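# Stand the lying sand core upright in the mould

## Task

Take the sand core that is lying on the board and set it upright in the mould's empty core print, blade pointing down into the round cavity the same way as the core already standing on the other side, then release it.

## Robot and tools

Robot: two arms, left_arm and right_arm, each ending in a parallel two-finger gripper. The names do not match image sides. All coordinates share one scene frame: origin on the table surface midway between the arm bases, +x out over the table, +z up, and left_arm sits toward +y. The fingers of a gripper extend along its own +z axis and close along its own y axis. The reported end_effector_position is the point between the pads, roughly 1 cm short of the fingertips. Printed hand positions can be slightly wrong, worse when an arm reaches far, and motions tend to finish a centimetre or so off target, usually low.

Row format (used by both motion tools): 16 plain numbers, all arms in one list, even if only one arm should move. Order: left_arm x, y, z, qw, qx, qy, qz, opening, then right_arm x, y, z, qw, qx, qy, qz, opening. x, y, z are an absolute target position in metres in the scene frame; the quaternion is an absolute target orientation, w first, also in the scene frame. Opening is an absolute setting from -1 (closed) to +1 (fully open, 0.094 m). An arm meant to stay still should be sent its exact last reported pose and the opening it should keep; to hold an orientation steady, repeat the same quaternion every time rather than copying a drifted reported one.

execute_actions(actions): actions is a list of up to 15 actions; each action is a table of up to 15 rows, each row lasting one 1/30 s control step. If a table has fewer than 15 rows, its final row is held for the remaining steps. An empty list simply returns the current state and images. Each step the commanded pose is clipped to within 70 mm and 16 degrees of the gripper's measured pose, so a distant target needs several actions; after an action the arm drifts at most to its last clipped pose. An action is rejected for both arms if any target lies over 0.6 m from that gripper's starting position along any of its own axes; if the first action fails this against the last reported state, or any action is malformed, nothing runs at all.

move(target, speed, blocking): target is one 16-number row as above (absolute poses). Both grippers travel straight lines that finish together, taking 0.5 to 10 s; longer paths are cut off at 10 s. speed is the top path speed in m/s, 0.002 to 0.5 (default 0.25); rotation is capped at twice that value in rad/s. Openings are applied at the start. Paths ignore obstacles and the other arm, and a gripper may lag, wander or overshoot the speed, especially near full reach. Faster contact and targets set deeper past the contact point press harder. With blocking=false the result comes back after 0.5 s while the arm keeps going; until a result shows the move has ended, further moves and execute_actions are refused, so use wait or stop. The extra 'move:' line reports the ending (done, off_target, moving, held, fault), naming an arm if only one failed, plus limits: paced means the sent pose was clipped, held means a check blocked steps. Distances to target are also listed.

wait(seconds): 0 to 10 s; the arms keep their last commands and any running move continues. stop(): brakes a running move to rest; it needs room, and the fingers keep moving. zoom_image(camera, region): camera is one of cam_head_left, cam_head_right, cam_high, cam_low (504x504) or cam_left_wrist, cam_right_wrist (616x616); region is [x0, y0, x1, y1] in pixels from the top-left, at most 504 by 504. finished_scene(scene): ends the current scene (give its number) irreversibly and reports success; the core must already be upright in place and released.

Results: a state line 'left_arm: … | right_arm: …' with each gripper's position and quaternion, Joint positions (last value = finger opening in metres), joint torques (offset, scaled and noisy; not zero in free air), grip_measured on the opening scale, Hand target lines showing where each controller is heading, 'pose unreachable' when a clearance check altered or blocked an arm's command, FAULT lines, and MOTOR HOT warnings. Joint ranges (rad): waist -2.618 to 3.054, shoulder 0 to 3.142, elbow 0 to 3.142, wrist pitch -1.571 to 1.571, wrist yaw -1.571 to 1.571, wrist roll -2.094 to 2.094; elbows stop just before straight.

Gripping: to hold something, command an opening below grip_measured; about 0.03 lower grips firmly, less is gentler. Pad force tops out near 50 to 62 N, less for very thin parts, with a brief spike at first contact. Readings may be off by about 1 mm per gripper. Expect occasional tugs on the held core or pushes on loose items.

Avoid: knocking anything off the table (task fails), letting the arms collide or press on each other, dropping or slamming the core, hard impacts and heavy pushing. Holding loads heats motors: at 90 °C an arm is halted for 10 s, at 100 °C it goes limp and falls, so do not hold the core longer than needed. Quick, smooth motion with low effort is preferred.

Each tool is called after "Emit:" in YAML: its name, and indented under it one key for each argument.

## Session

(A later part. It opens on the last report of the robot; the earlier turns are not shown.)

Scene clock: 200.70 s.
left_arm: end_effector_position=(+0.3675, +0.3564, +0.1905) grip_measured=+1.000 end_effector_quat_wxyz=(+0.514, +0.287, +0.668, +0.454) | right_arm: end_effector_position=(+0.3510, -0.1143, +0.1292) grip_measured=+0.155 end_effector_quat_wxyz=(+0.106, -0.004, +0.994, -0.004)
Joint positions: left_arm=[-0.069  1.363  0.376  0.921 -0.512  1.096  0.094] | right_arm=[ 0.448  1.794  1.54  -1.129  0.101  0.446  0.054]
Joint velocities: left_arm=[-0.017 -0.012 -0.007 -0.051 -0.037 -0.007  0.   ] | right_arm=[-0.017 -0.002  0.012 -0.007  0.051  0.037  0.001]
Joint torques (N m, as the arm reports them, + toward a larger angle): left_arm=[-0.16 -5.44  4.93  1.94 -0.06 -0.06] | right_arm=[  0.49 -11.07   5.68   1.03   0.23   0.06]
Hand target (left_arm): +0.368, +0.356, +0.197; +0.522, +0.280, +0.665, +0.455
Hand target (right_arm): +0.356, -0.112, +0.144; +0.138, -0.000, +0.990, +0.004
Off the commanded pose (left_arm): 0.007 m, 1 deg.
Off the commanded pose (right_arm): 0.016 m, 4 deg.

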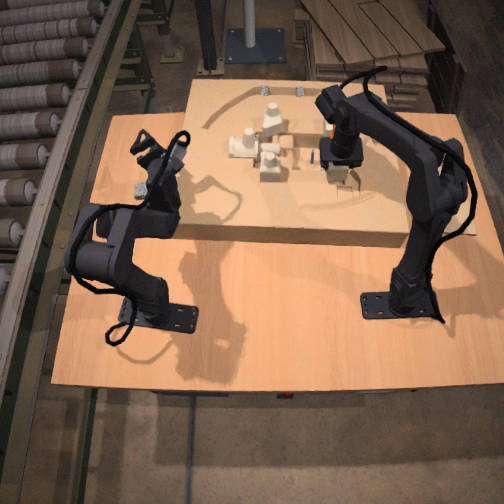

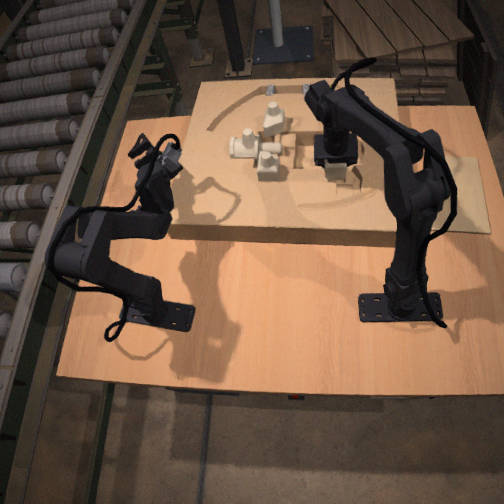

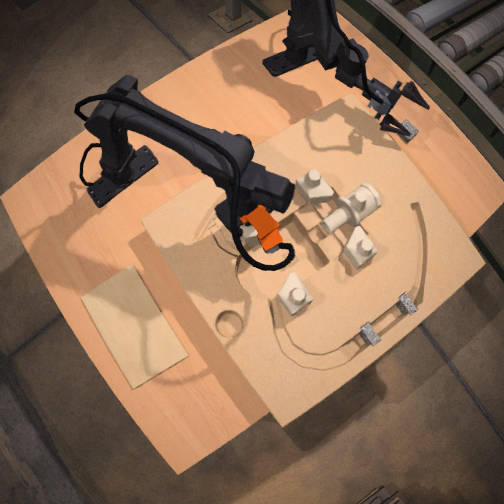

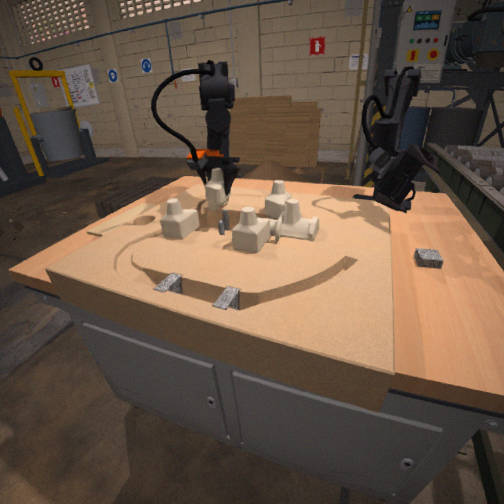

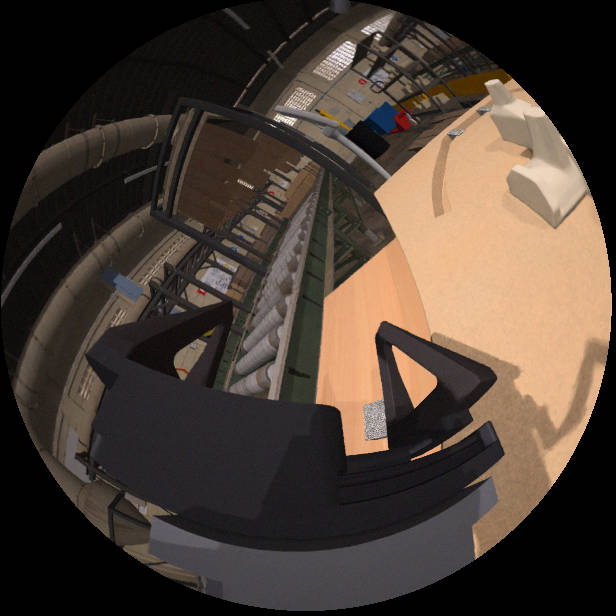

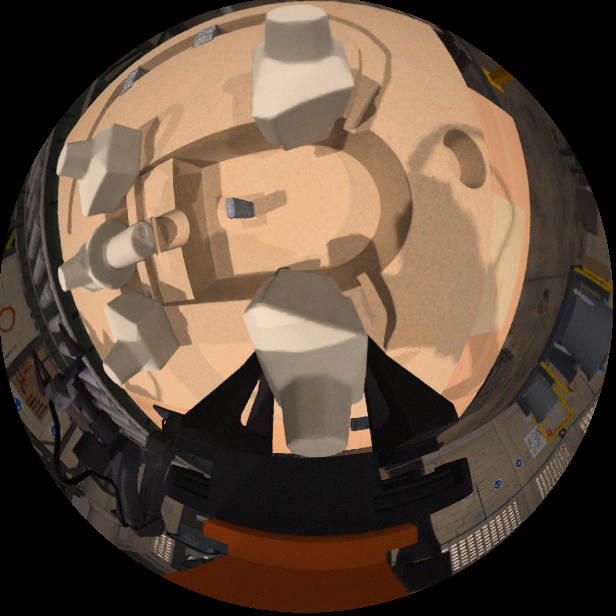

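Emit:
execute_actions:
  actions:
    - [[0.368,0.356,0.197,0.522,0.280,0.665,0.455,1,0.356,-0.115,0.140,0.138,0,0.99,0.004,0.12]]
    - [[0.368,0.356,0.197,0.522,0.280,0.665,0.455,1,0.356,-0.116,0.137,0.138,0,0.99,0.004,0.12]]

Emit:
zoom_image:
  camera: "cam_head_left"
  region: [305,135,375,205]

Emit:
zoom_image:
  camera: "cam_low"
  region: [185,165,245,225]

Scene clock: 205.63 s.
left_arm: end_effector_position=(+0.3675, +0.3564, +0.1905) grip_measured=+1.000 end_effector_quat_wxyz=(+0.514, +0.287, +0.668, +0.454) | right_arm: end_effector_position=(+0.3507, -0.1146, +0.1253) grip_measured=+0.155 end_effector_quat_wxyz=(+0.111, -0.004, +0.994, -0.002)
Joint positions: left_arm=[-0.069  1.363  0.376  0.921 -0.512  1.096  0.094] | right_arm=[ 0.448  1.784  1.51  -1.1    0.102  0.447  0.054]
Joint velocities: left_arm=[ 0.007 -0.017 -0.017 -0.037  0.022  0.007  0.   ] | right_arm=[ 0.007 -0.002 -0.032 -0.051 -0.051  0.007  0.002]
Joint torques (N m, as the arm reports them, + toward a larger angle): left_arm=[-0.09 -5.45  4.99  1.96 -0.04 -0.03] | right_arm=[ -0.34 -10.79   5.22   1.06   0.21  -0.04]
Hand target (left_arm): +0.368, +0.356, +0.197; +0.522, +0.280, +0.665, +0.455
Hand target (right_arm): +0.356, -0.116, +0.137; +0.138, -0.000, +0.990, +0.003
Off the commanded pose (left_arm): 0.007 m, 1 deg.
Off the commanded pose (right_arm): 0.013 m, 3 deg.

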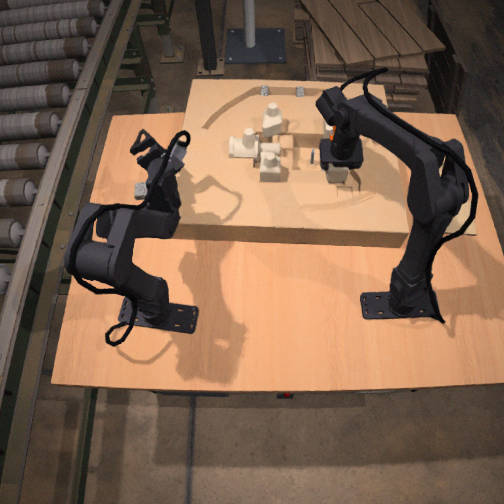

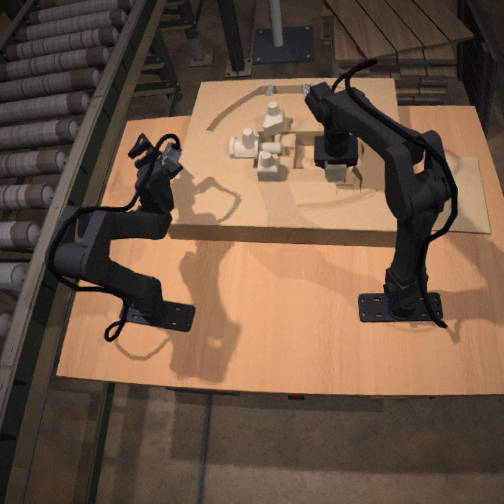

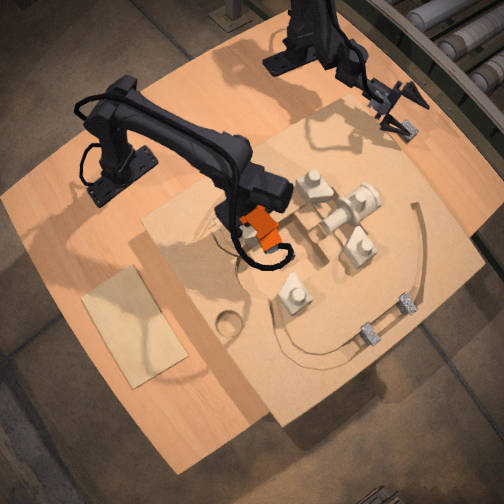

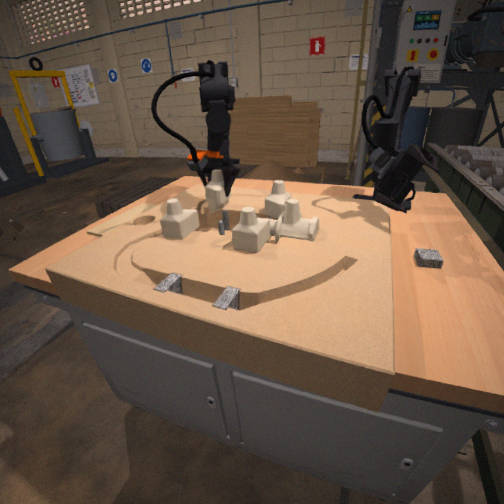

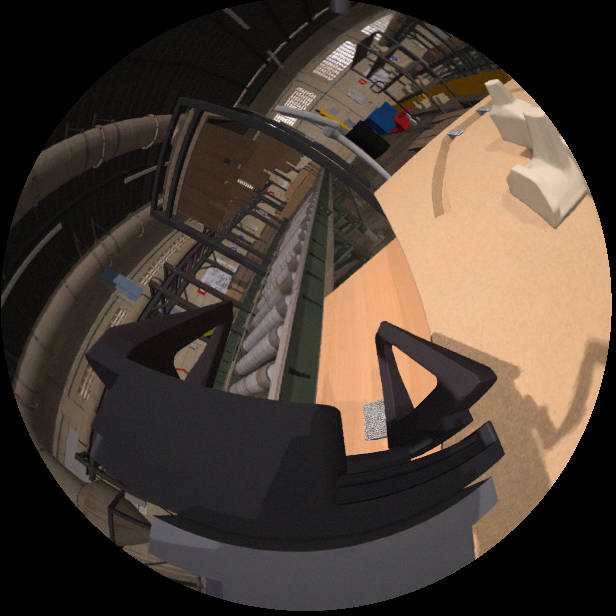

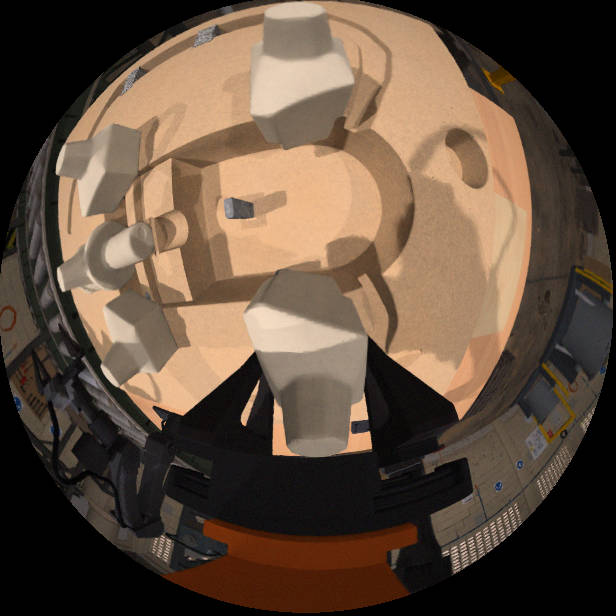

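Region (305, 135, 375, 205) of cam_head_left's 504x504 image, scaled by 7.200, with more detail than that image has.

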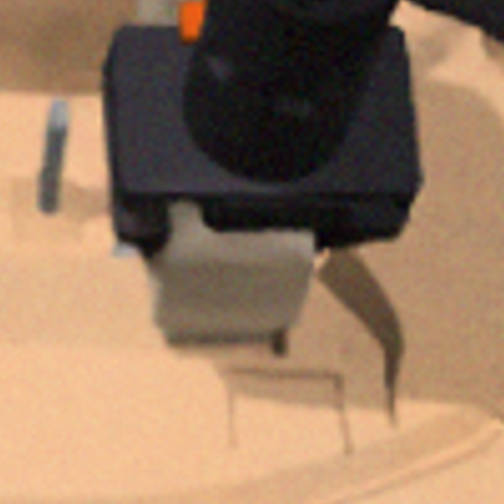

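Region (185, 165, 245, 225) of cam_low's 504x504 image, scaled by 8.400, with more detail than that image has.

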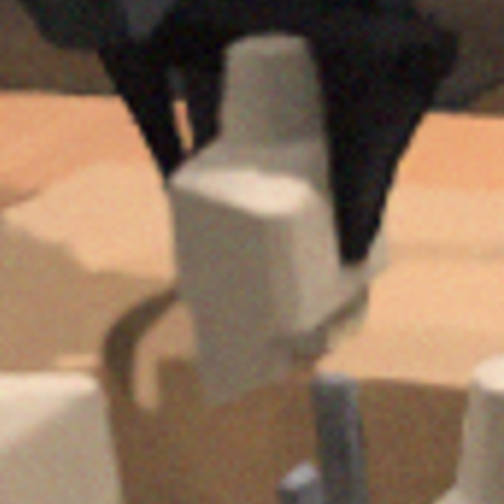

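Emit:
execute_actions:
  actions:
    - [[0.368,0.356,0.197,0.522,0.280,0.665,0.455,1,0.356,-0.1175,0.136,0.138,0,0.99,0.004,0.12]]
    - [[0.368,0.356,0.197,0.522,0.280,0.665,0.455,1,0.356,-0.1185,0.135,0.138,0,0.99,0.004,0.12]]

Emit:
zoom_image:
  camera: "cam_head_left"
  region: [305,135,375,205]

Emit:
zoom_image:
  camera: "cam_low"
  region: [185,165,245,225]

Scene clock: 210.53 s.
left_arm: end_effector_position=(+0.3675, +0.3564, +0.1905) grip_measured=+1.000 end_effector_quat_wxyz=(+0.514, +0.287, +0.668, +0.454) | right_arm: end_effector_position=(+0.3504, -0.1147, +0.1251) grip_measured=+0.155 end_effector_quat_wxyz=(+0.113, -0.004, +0.994, -0.001)
Joint positions: left_arm=[-0.069  1.363  0.376  0.921 -0.512  1.096  0.094] | right_arm=[ 0.448  1.777  1.5   -1.09   0.102  0.447  0.054]
Joint velocities: left_arm=[ 0.012 -0.002 -0.007 -0.081  0.037 -0.007  0.   ] | right_arm=[-0.007 -0.017 -0.002  0.007  0.066 -0.095 -0.001]
Joint torques (N m, as the arm reports them, + toward a larger angle): left_arm=[-0.09 -5.43  4.99  1.95 -0.05 -0.06] | right_arm=[ -0.86 -10.49   5.07   1.07   0.19  -0.1 ]
Hand target (left_arm): +0.368, +0.356, +0.197; +0.522, +0.280, +0.665, +0.455
Hand target (right_arm): +0.356, -0.119, +0.135; +0.138, -0.000, +0.990, +0.003
Off the commanded pose (left_arm): 0.007 m, 1 deg.
Off the commanded pose (right_arm): 0.012 m, 3 deg.

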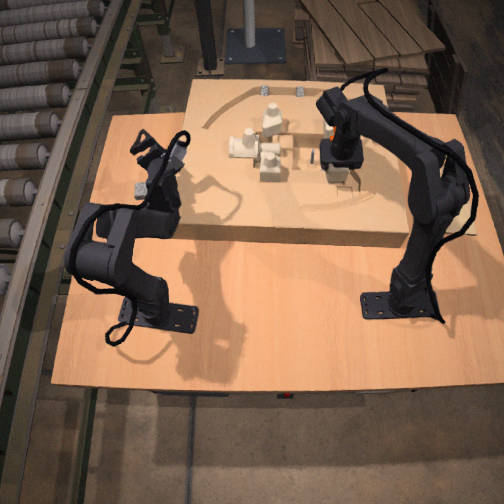

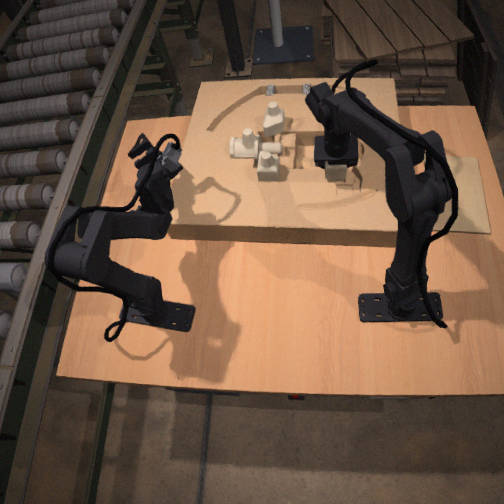

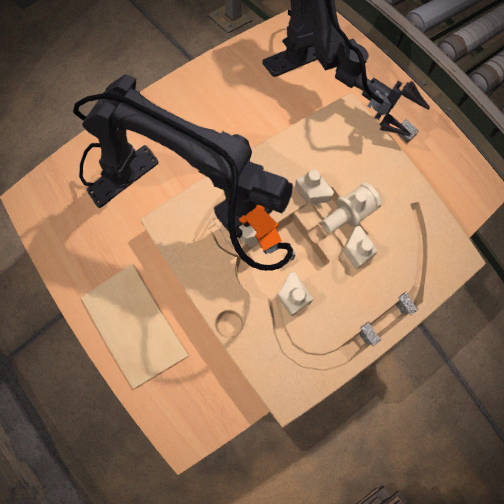

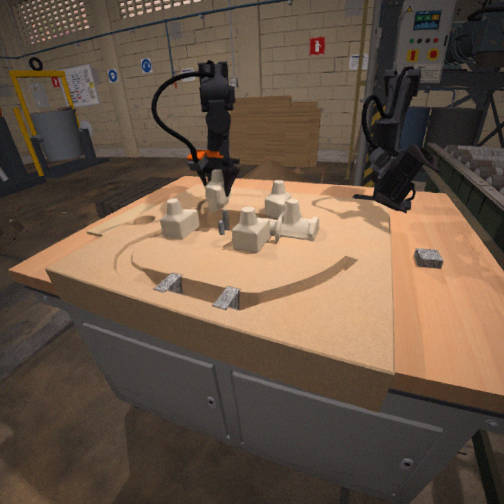

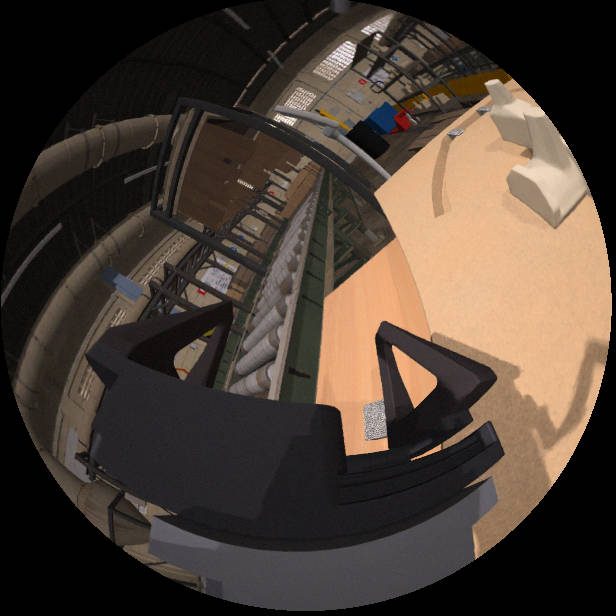

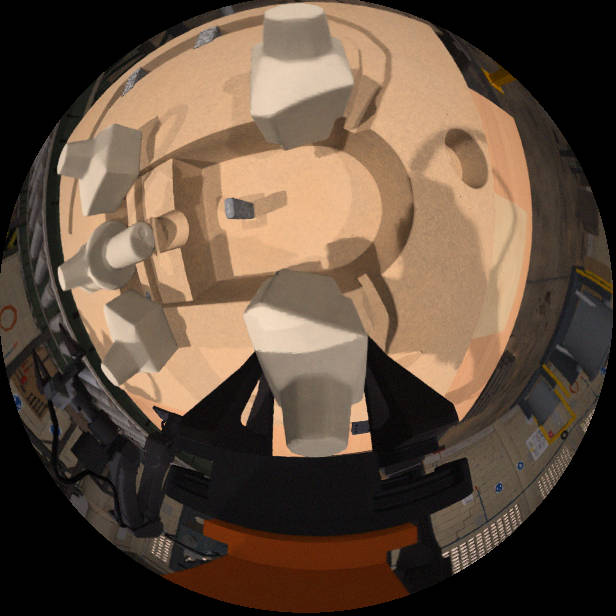

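Region (305, 135, 375, 205) of cam_head_left's 504x504 image, scaled by 7.200, with more detail than that image has.

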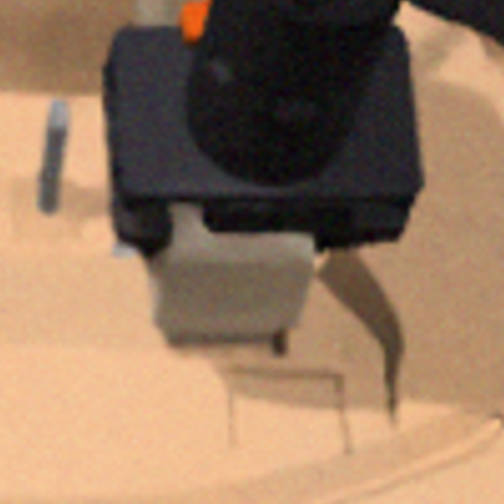

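Region (185, 165, 245, 225) of cam_low's 504x504 image, scaled by 8.400, with more detail than that image has.

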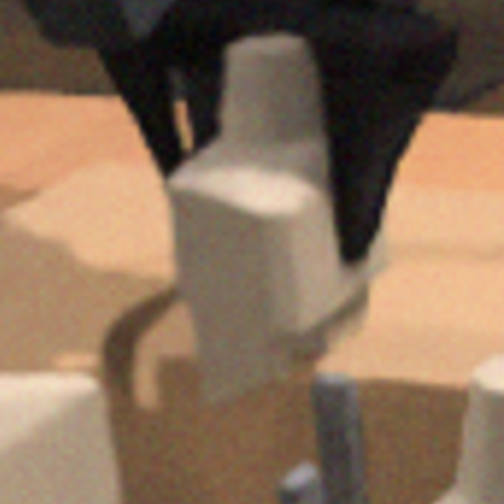

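Emit:
execute_actions:
  actions:
    - [[0.368,0.356,0.197,0.522,0.280,0.665,0.455,1,0.357,-0.1185,0.141,0.138,0,0.99,0.004,0.12]]
    - [[0.368,0.356,0.197,0.522,0.280,0.665,0.455,1,0.357,-0.119,0.144,0.138,0,0.99,0.004,0.12]]

Emit:
zoom_image:
  camera: "cam_head_left"
  region: [305,135,375,205]

Scene clock: 216.53 s.
left_arm: end_effector_position=(+0.3675, +0.3564, +0.1905) grip_measured=+1.000 end_effector_quat_wxyz=(+0.514, +0.287, +0.668, +0.454) | right_arm: end_effector_position=(+0.3504, -0.1150, +0.1251) grip_measured=+0.155 end_effector_quat_wxyz=(+0.113, -0.003, +0.994, -0.000)
Joint positions: left_arm=[-0.069  1.363  0.376  0.921 -0.512  1.096  0.094] | right_arm=[ 0.446  1.777  1.5   -1.09   0.1    0.447  0.054]
Joint velocities: left_arm=[-0.017  0.012  0.012  0.051 -0.022 -0.022  0.   ] | right_arm=[-0.017 -0.007 -0.007 -0.007  0.007 -0.007 -0.001]
Joint torques (N m, as the arm reports them, + toward a larger angle): left_arm=[-0.1  -5.39  4.91  1.96 -0.05 -0.06] | right_arm=[ -0.96 -10.4    7.54   0.72   0.2   -0.13]
Hand target (left_arm): +0.368, +0.356, +0.197; +0.522, +0.280, +0.665, +0.455
Hand target (right_arm): +0.357, -0.119, +0.144; +0.138, -0.000, +0.990, +0.004
Off the commanded pose (left_arm): 0.007 m, 1 deg.
Off the commanded pose (right_arm): 0.020 m, 3 deg.

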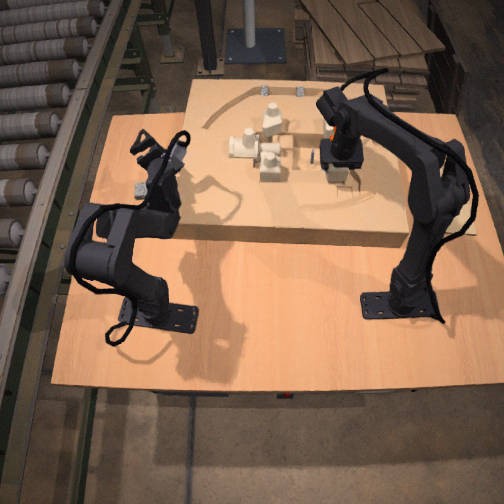

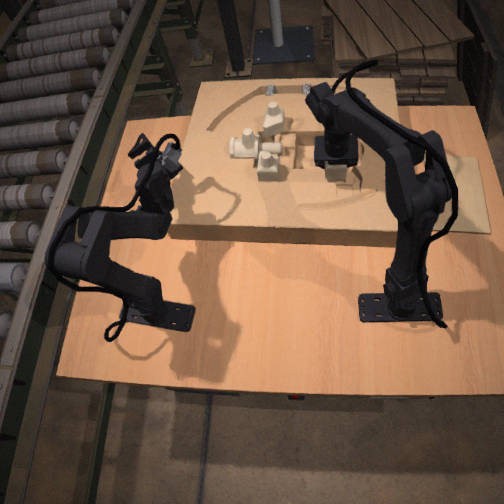

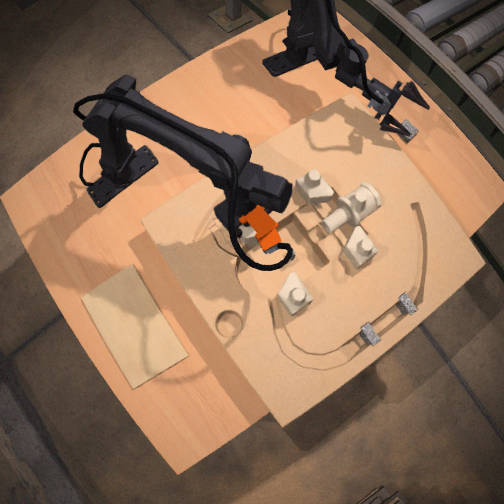

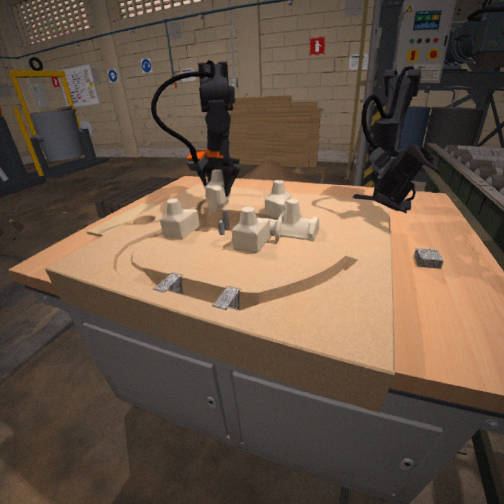

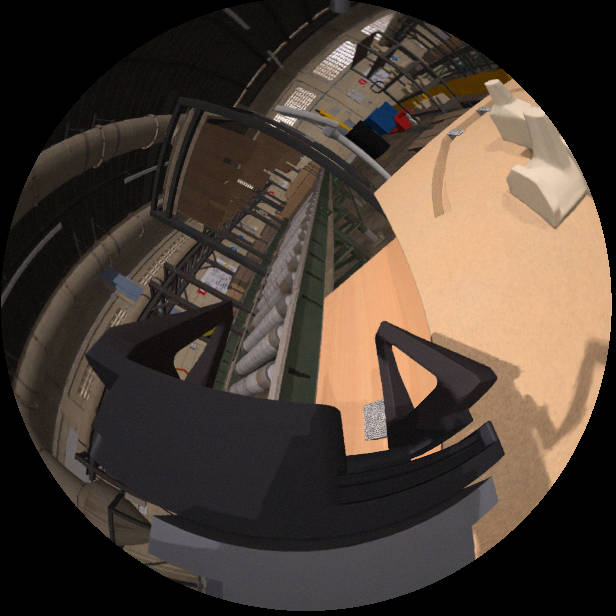

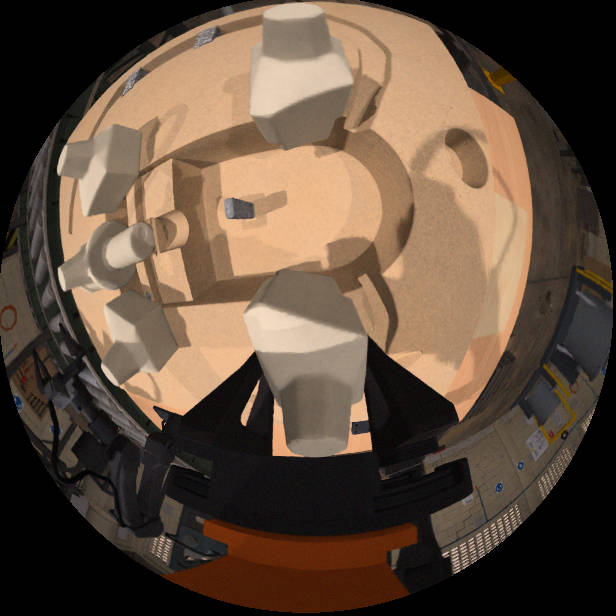

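Region (305, 135, 375, 205) of cam_head_left's 504x504 image, scaled by 7.200, with more detail than that image has.

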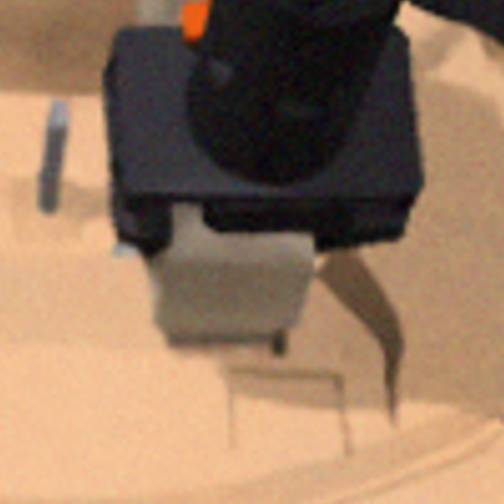

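Emit:
execute_actions:
  actions:
    - [[0.368,0.356,0.197,0.522,0.280,0.665,0.455,1,0.357,-0.1195,0.147,0.138,0,0.99,0.004,0.12]]
    - [[0.368,0.356,0.197,0.522,0.280,0.665,0.455,1,0.357,-0.1195,0.149,0.138,0,0.99,0.004,0.12]]

Emit:
zoom_image:
  camera: "cam_head_left"
  region: [305,135,375,205]

Scene clock: 219.67 s.
left_arm: end_effector_position=(+0.3675, +0.3564, +0.1905) grip_measured=+1.000 end_effector_quat_wxyz=(+0.514, +0.287, +0.668, +0.454) | right_arm: end_effector_position=(+0.3481, -0.1173, +0.1249) grip_measured=+0.155 end_effector_quat_wxyz=(+0.107, -0.002, +0.994, -0.003)
Joint positions: left_arm=[-0.069  1.363  0.376  0.921 -0.512  1.096  0.094] | right_arm=[ 0.443  1.777  1.501 -1.104  0.1    0.446  0.054]
Joint velocities: left_arm=[ 0.012  0.007 -0.002  0.007 -0.007  0.007  0.   ] | right_arm=[-0.012 -0.002 -0.022  0.007  0.007  0.066  0.   ]
Joint torques (N m, as the arm reports them, + toward a larger angle): left_arm=[-0.08 -5.48  4.87  1.93 -0.04 -0.07] | right_arm=[ -0.8  -10.54   8.64   0.65   0.2   -0.14]
Hand target (left_arm): +0.368, +0.356, +0.197; +0.522, +0.280, +0.665, +0.455
Hand target (right_arm): +0.357, -0.120, +0.149; +0.138, -0.000, +0.990, +0.004
Off the commanded pose (left_arm): 0.007 m, 1 deg.
Off the commanded pose (right_arm): 0.026 m, 4 deg.

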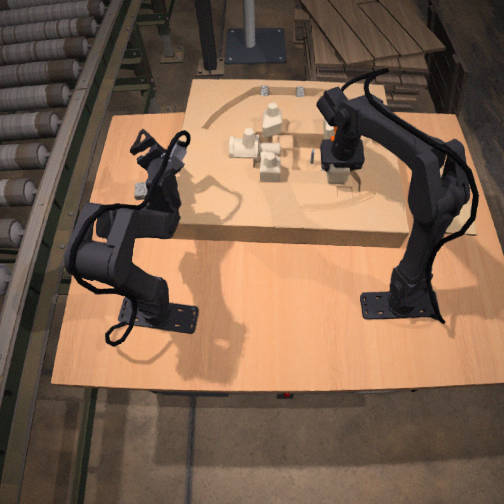

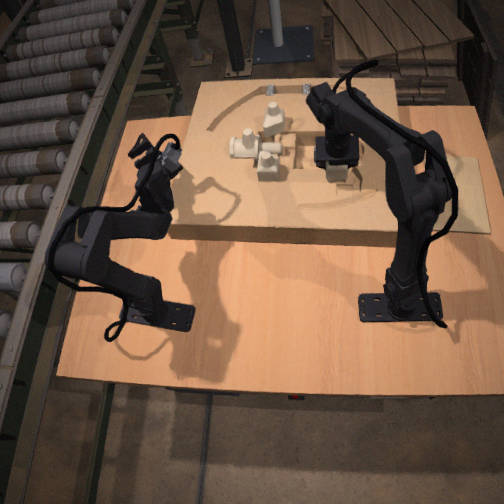

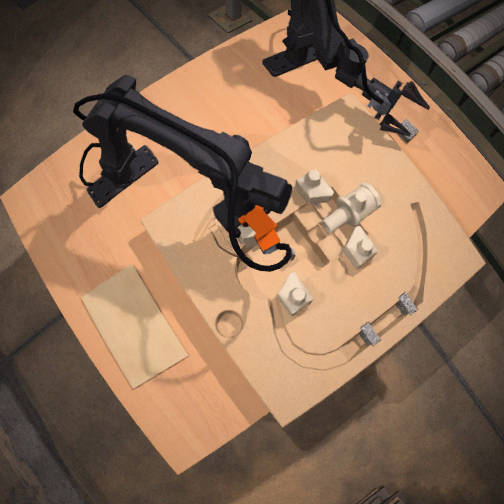

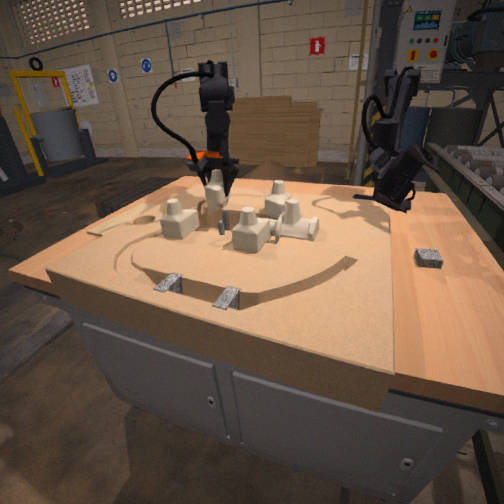

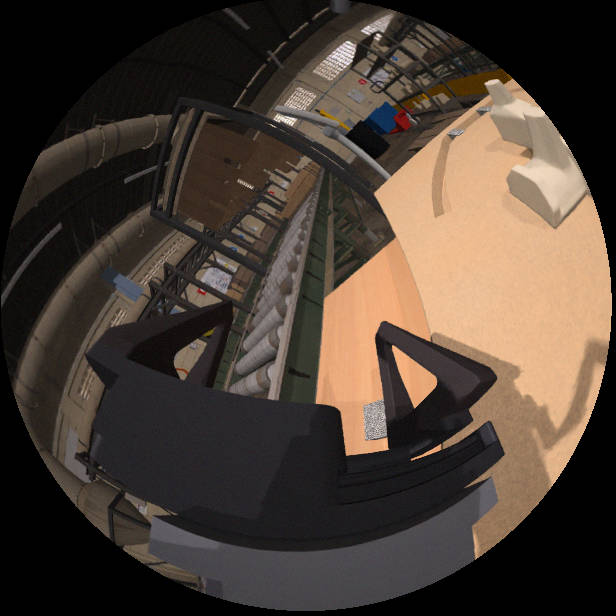

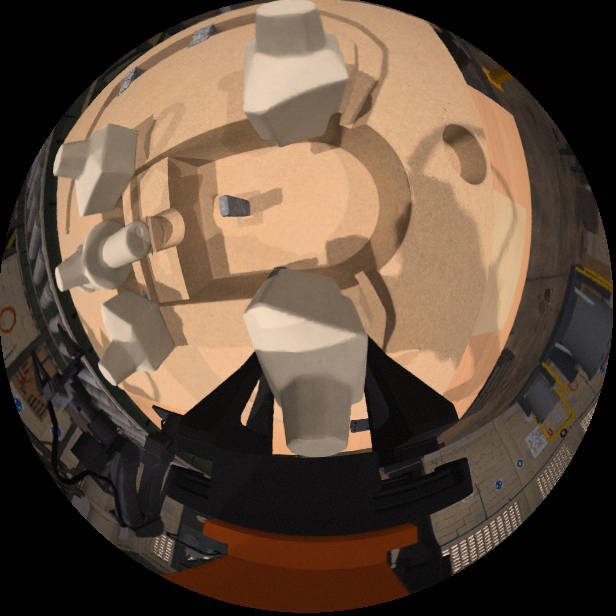

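Region (305, 135, 375, 205) of cam_head_left's 504x504 image, scaled by 7.200, with more detail than that image has.

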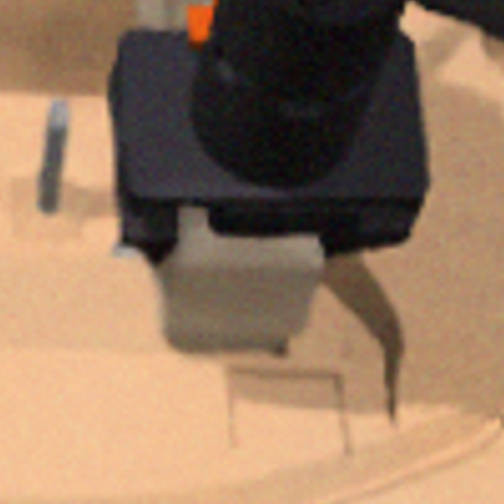

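Emit:
execute_actions:
  actions:
    - [[0.368,0.356,0.197,0.522,0.280,0.665,0.455,1,0.358,-0.1165,0.143,0.142,0,0.99,0.004,0.12]]
    - [[0.368,0.356,0.197,0.522,0.280,0.665,0.455,1,0.359,-0.116,0.138,0.145,0,0.989,0.004,0.12]]

Emit:
zoom_image:
  camera: "cam_head_left"
  region: [305,135,375,205]

Emit:
zoom_image:
  camera: "cam_low"
  region: [185,165,245,225]

Scene clock: 223.67 s.
left_arm: end_effector_position=(+0.3675, +0.3564, +0.1905) grip_measured=+1.000 end_effector_quat_wxyz=(+0.514, +0.287, +0.668, +0.454) | right_arm: end_effector_position=(+0.3521, -0.1160, +0.1258) grip_measured=+0.155 end_effector_quat_wxyz=(+0.115, -0.002, +0.993, -0.001)
Joint positions: left_arm=[-0.069  1.363  0.376  0.921 -0.512  1.096  0.094] | right_arm=[ 0.443  1.777  1.501 -1.087  0.103  0.446  0.054]
Joint velocities: left_arm=[ 0.007 -0.022  0.002  0.022  0.007 -0.051  0.   ] | right_arm=[-0.007 -0.017 -0.007 -0.007 -0.007 -0.022 -0.   ]
Joint torques (N m, as the arm reports them, + toward a larger angle): left_arm=[-0.19 -5.46  4.82  1.97 -0.03 -0.04] | right_arm=[ -0.04 -10.25   5.75   1.12   0.27  -0.06]
Hand target (left_arm): +0.368, +0.356, +0.197; +0.522, +0.280, +0.665, +0.455
Hand target (right_arm): +0.359, -0.116, +0.138; +0.145, -0.000, +0.989, +0.003
Off the commanded pose (left_arm): 0.007 m, 1 deg.
Off the commanded pose (right_arm): 0.014 m, 3 deg.

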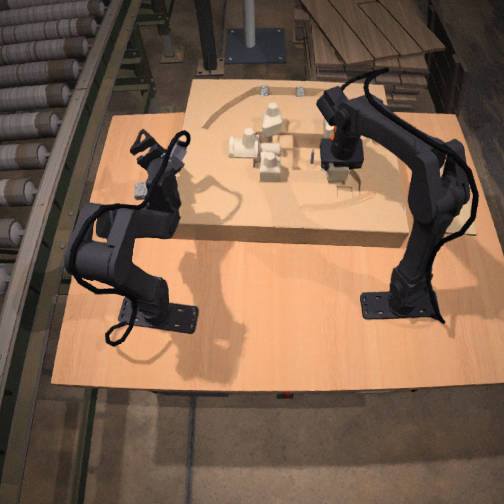

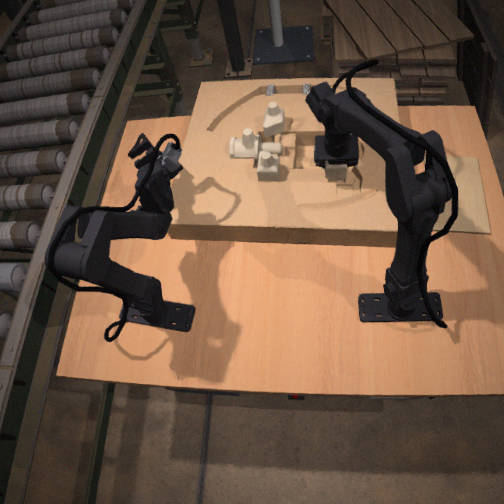

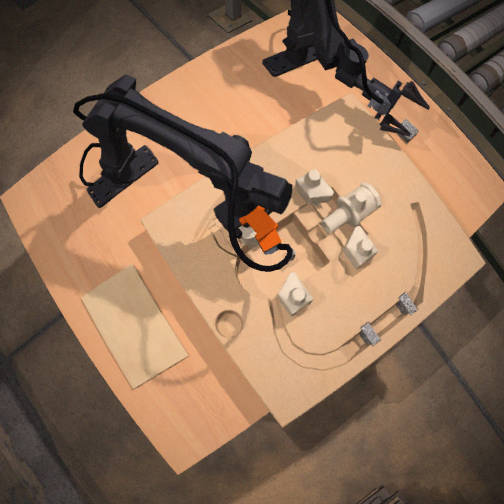

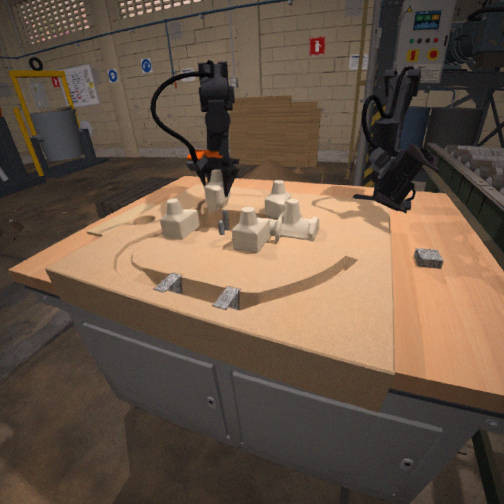

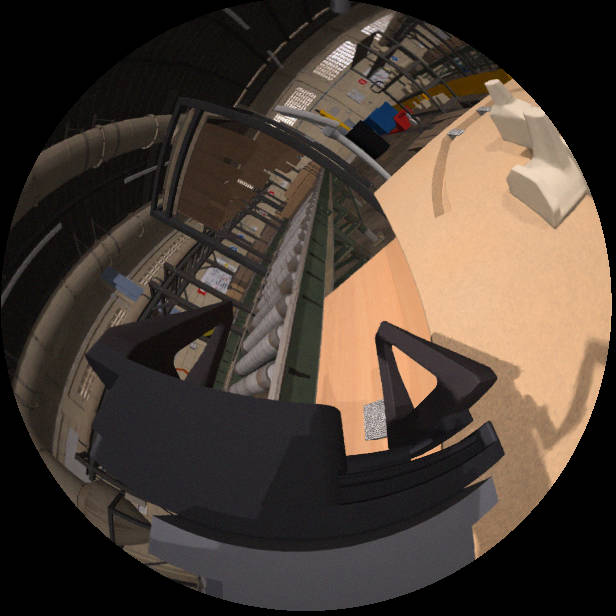

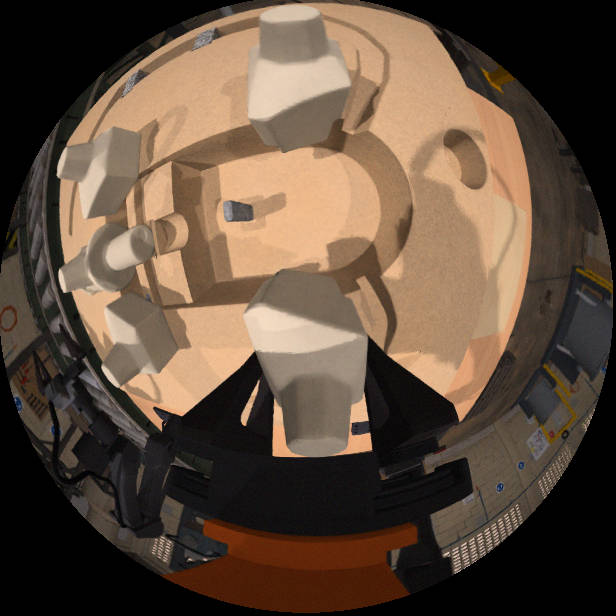

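Region (305, 135, 375, 205) of cam_head_left's 504x504 image, scaled by 7.200, with more detail than that image has.

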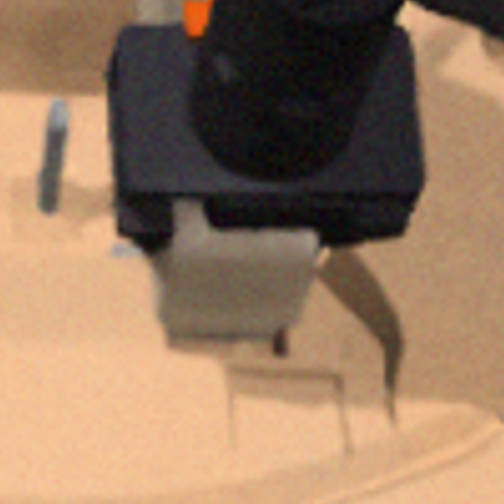

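Region (185, 165, 245, 225) of cam_low's 504x504 image, scaled by 8.400, with more detail than that image has.

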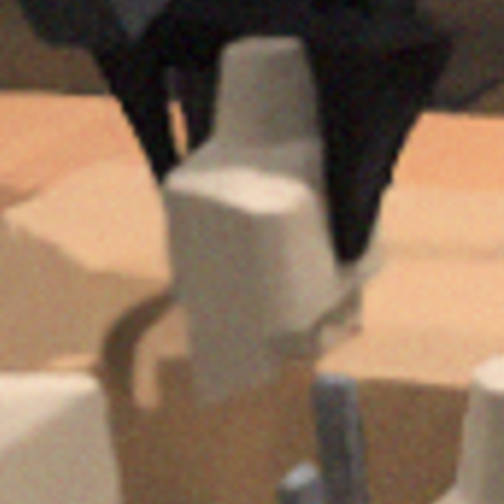

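Alignment looks reasonable; lowering further.

Emit:
execute_actions:
  actions:
    - [[0.368,0.356,0.197,0.522,0.280,0.665,0.455,1,0.357,-0.117,0.135,0.138,0,0.99,0.004,0.12]]
    - [[0.368,0.356,0.197,0.522,0.280,0.665,0.455,1,0.357,-0.117,0.131,0.138,0,0.99,0.004,0.12]]

Emit:
zoom_image:
  camera: "cam_head_left"
  region: [305,135,375,205]

Emit:
zoom_image:
  camera: "cam_low"
  region: [185,165,245,225]

Scene clock: 227.93 s.
left_arm: end_effector_position=(+0.3675, +0.3564, +0.1905) grip_measured=+1.000 end_effector_quat_wxyz=(+0.514, +0.287, +0.668, +0.454) | right_arm: end_effector_position=(+0.3524, -0.1159, +0.1245) grip_measured=+0.155 end_effector_quat_wxyz=(+0.116, -0.002, +0.993, -0.001)
Joint positions: left_arm=[-0.069  1.363  0.376  0.921 -0.512  1.096  0.094] | right_arm=[ 0.443  1.777  1.496 -1.08   0.103  0.446  0.054]
Joint velocities: left_arm=[-0.002  0.017 -0.002  0.11  -0.081  0.007  0.   ] | right_arm=[-0.007  0.017 -0.007  0.066  0.022 -0.022  0.   ]
Joint torques (N m, as the arm reports them, + toward a larger angle): left_arm=[-0.15 -5.48  4.88  1.99 -0.04 -0.07] | right_arm=[-0.29 -9.98  4.8   1.13  0.17 -0.07]
Hand target (left_arm): +0.368, +0.356, +0.197; +0.522, +0.280, +0.665, +0.455
Hand target (right_arm): +0.357, -0.117, +0.131; +0.138, -0.000, +0.990, +0.004
Off the commanded pose (left_arm): 0.007 m, 1 deg.
Off the commanded pose (right_arm): 0.008 m, 3 deg.

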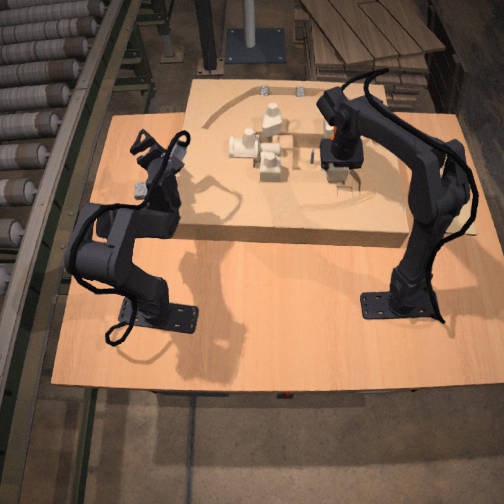

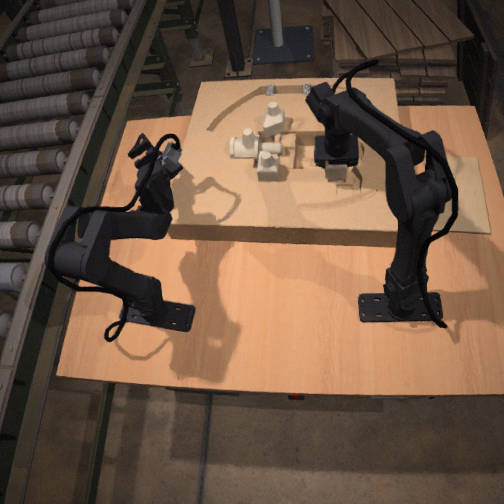

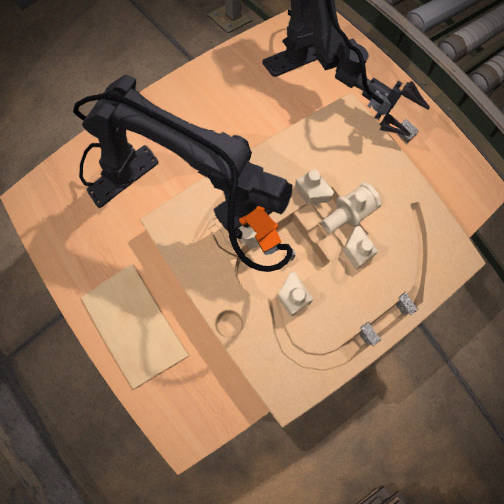

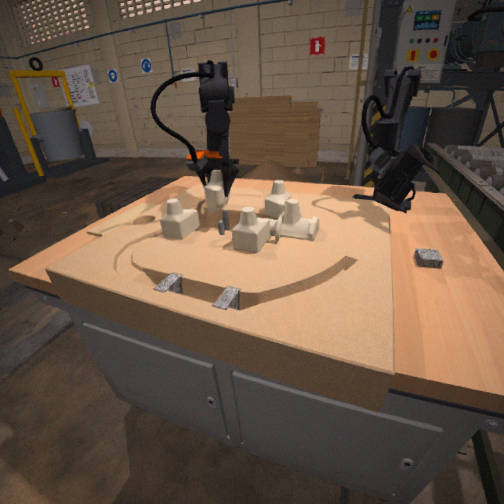

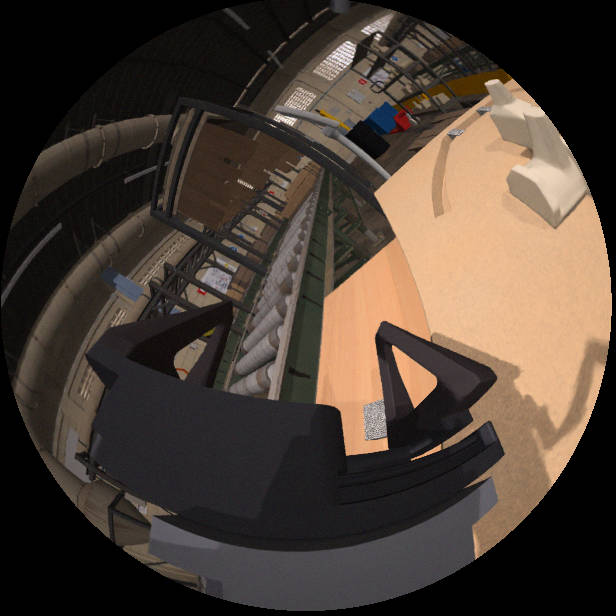

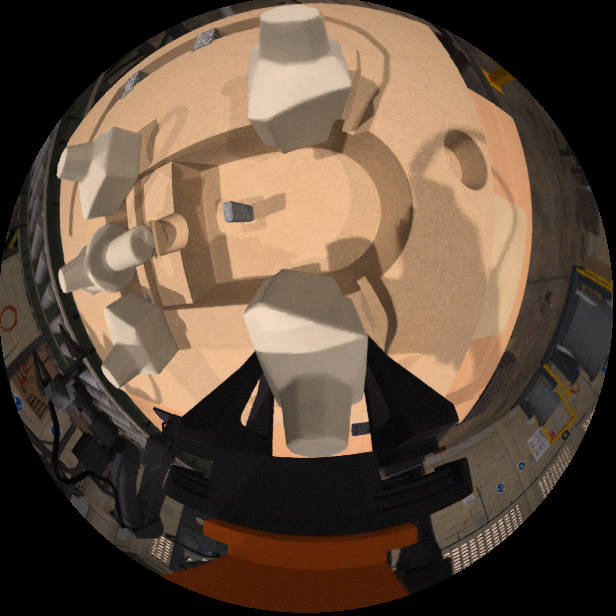

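Region (305, 135, 375, 205) of cam_head_left's 504x504 image, scaled by 7.200, with more detail than that image has.

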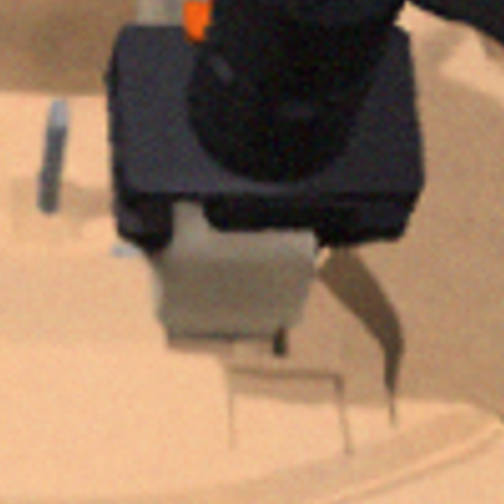

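Region (185, 165, 245, 225) of cam_low's 504x504 image, scaled by 8.400, with more detail than that image has.

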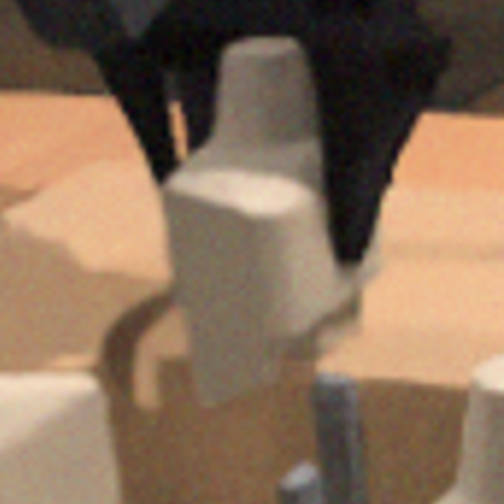

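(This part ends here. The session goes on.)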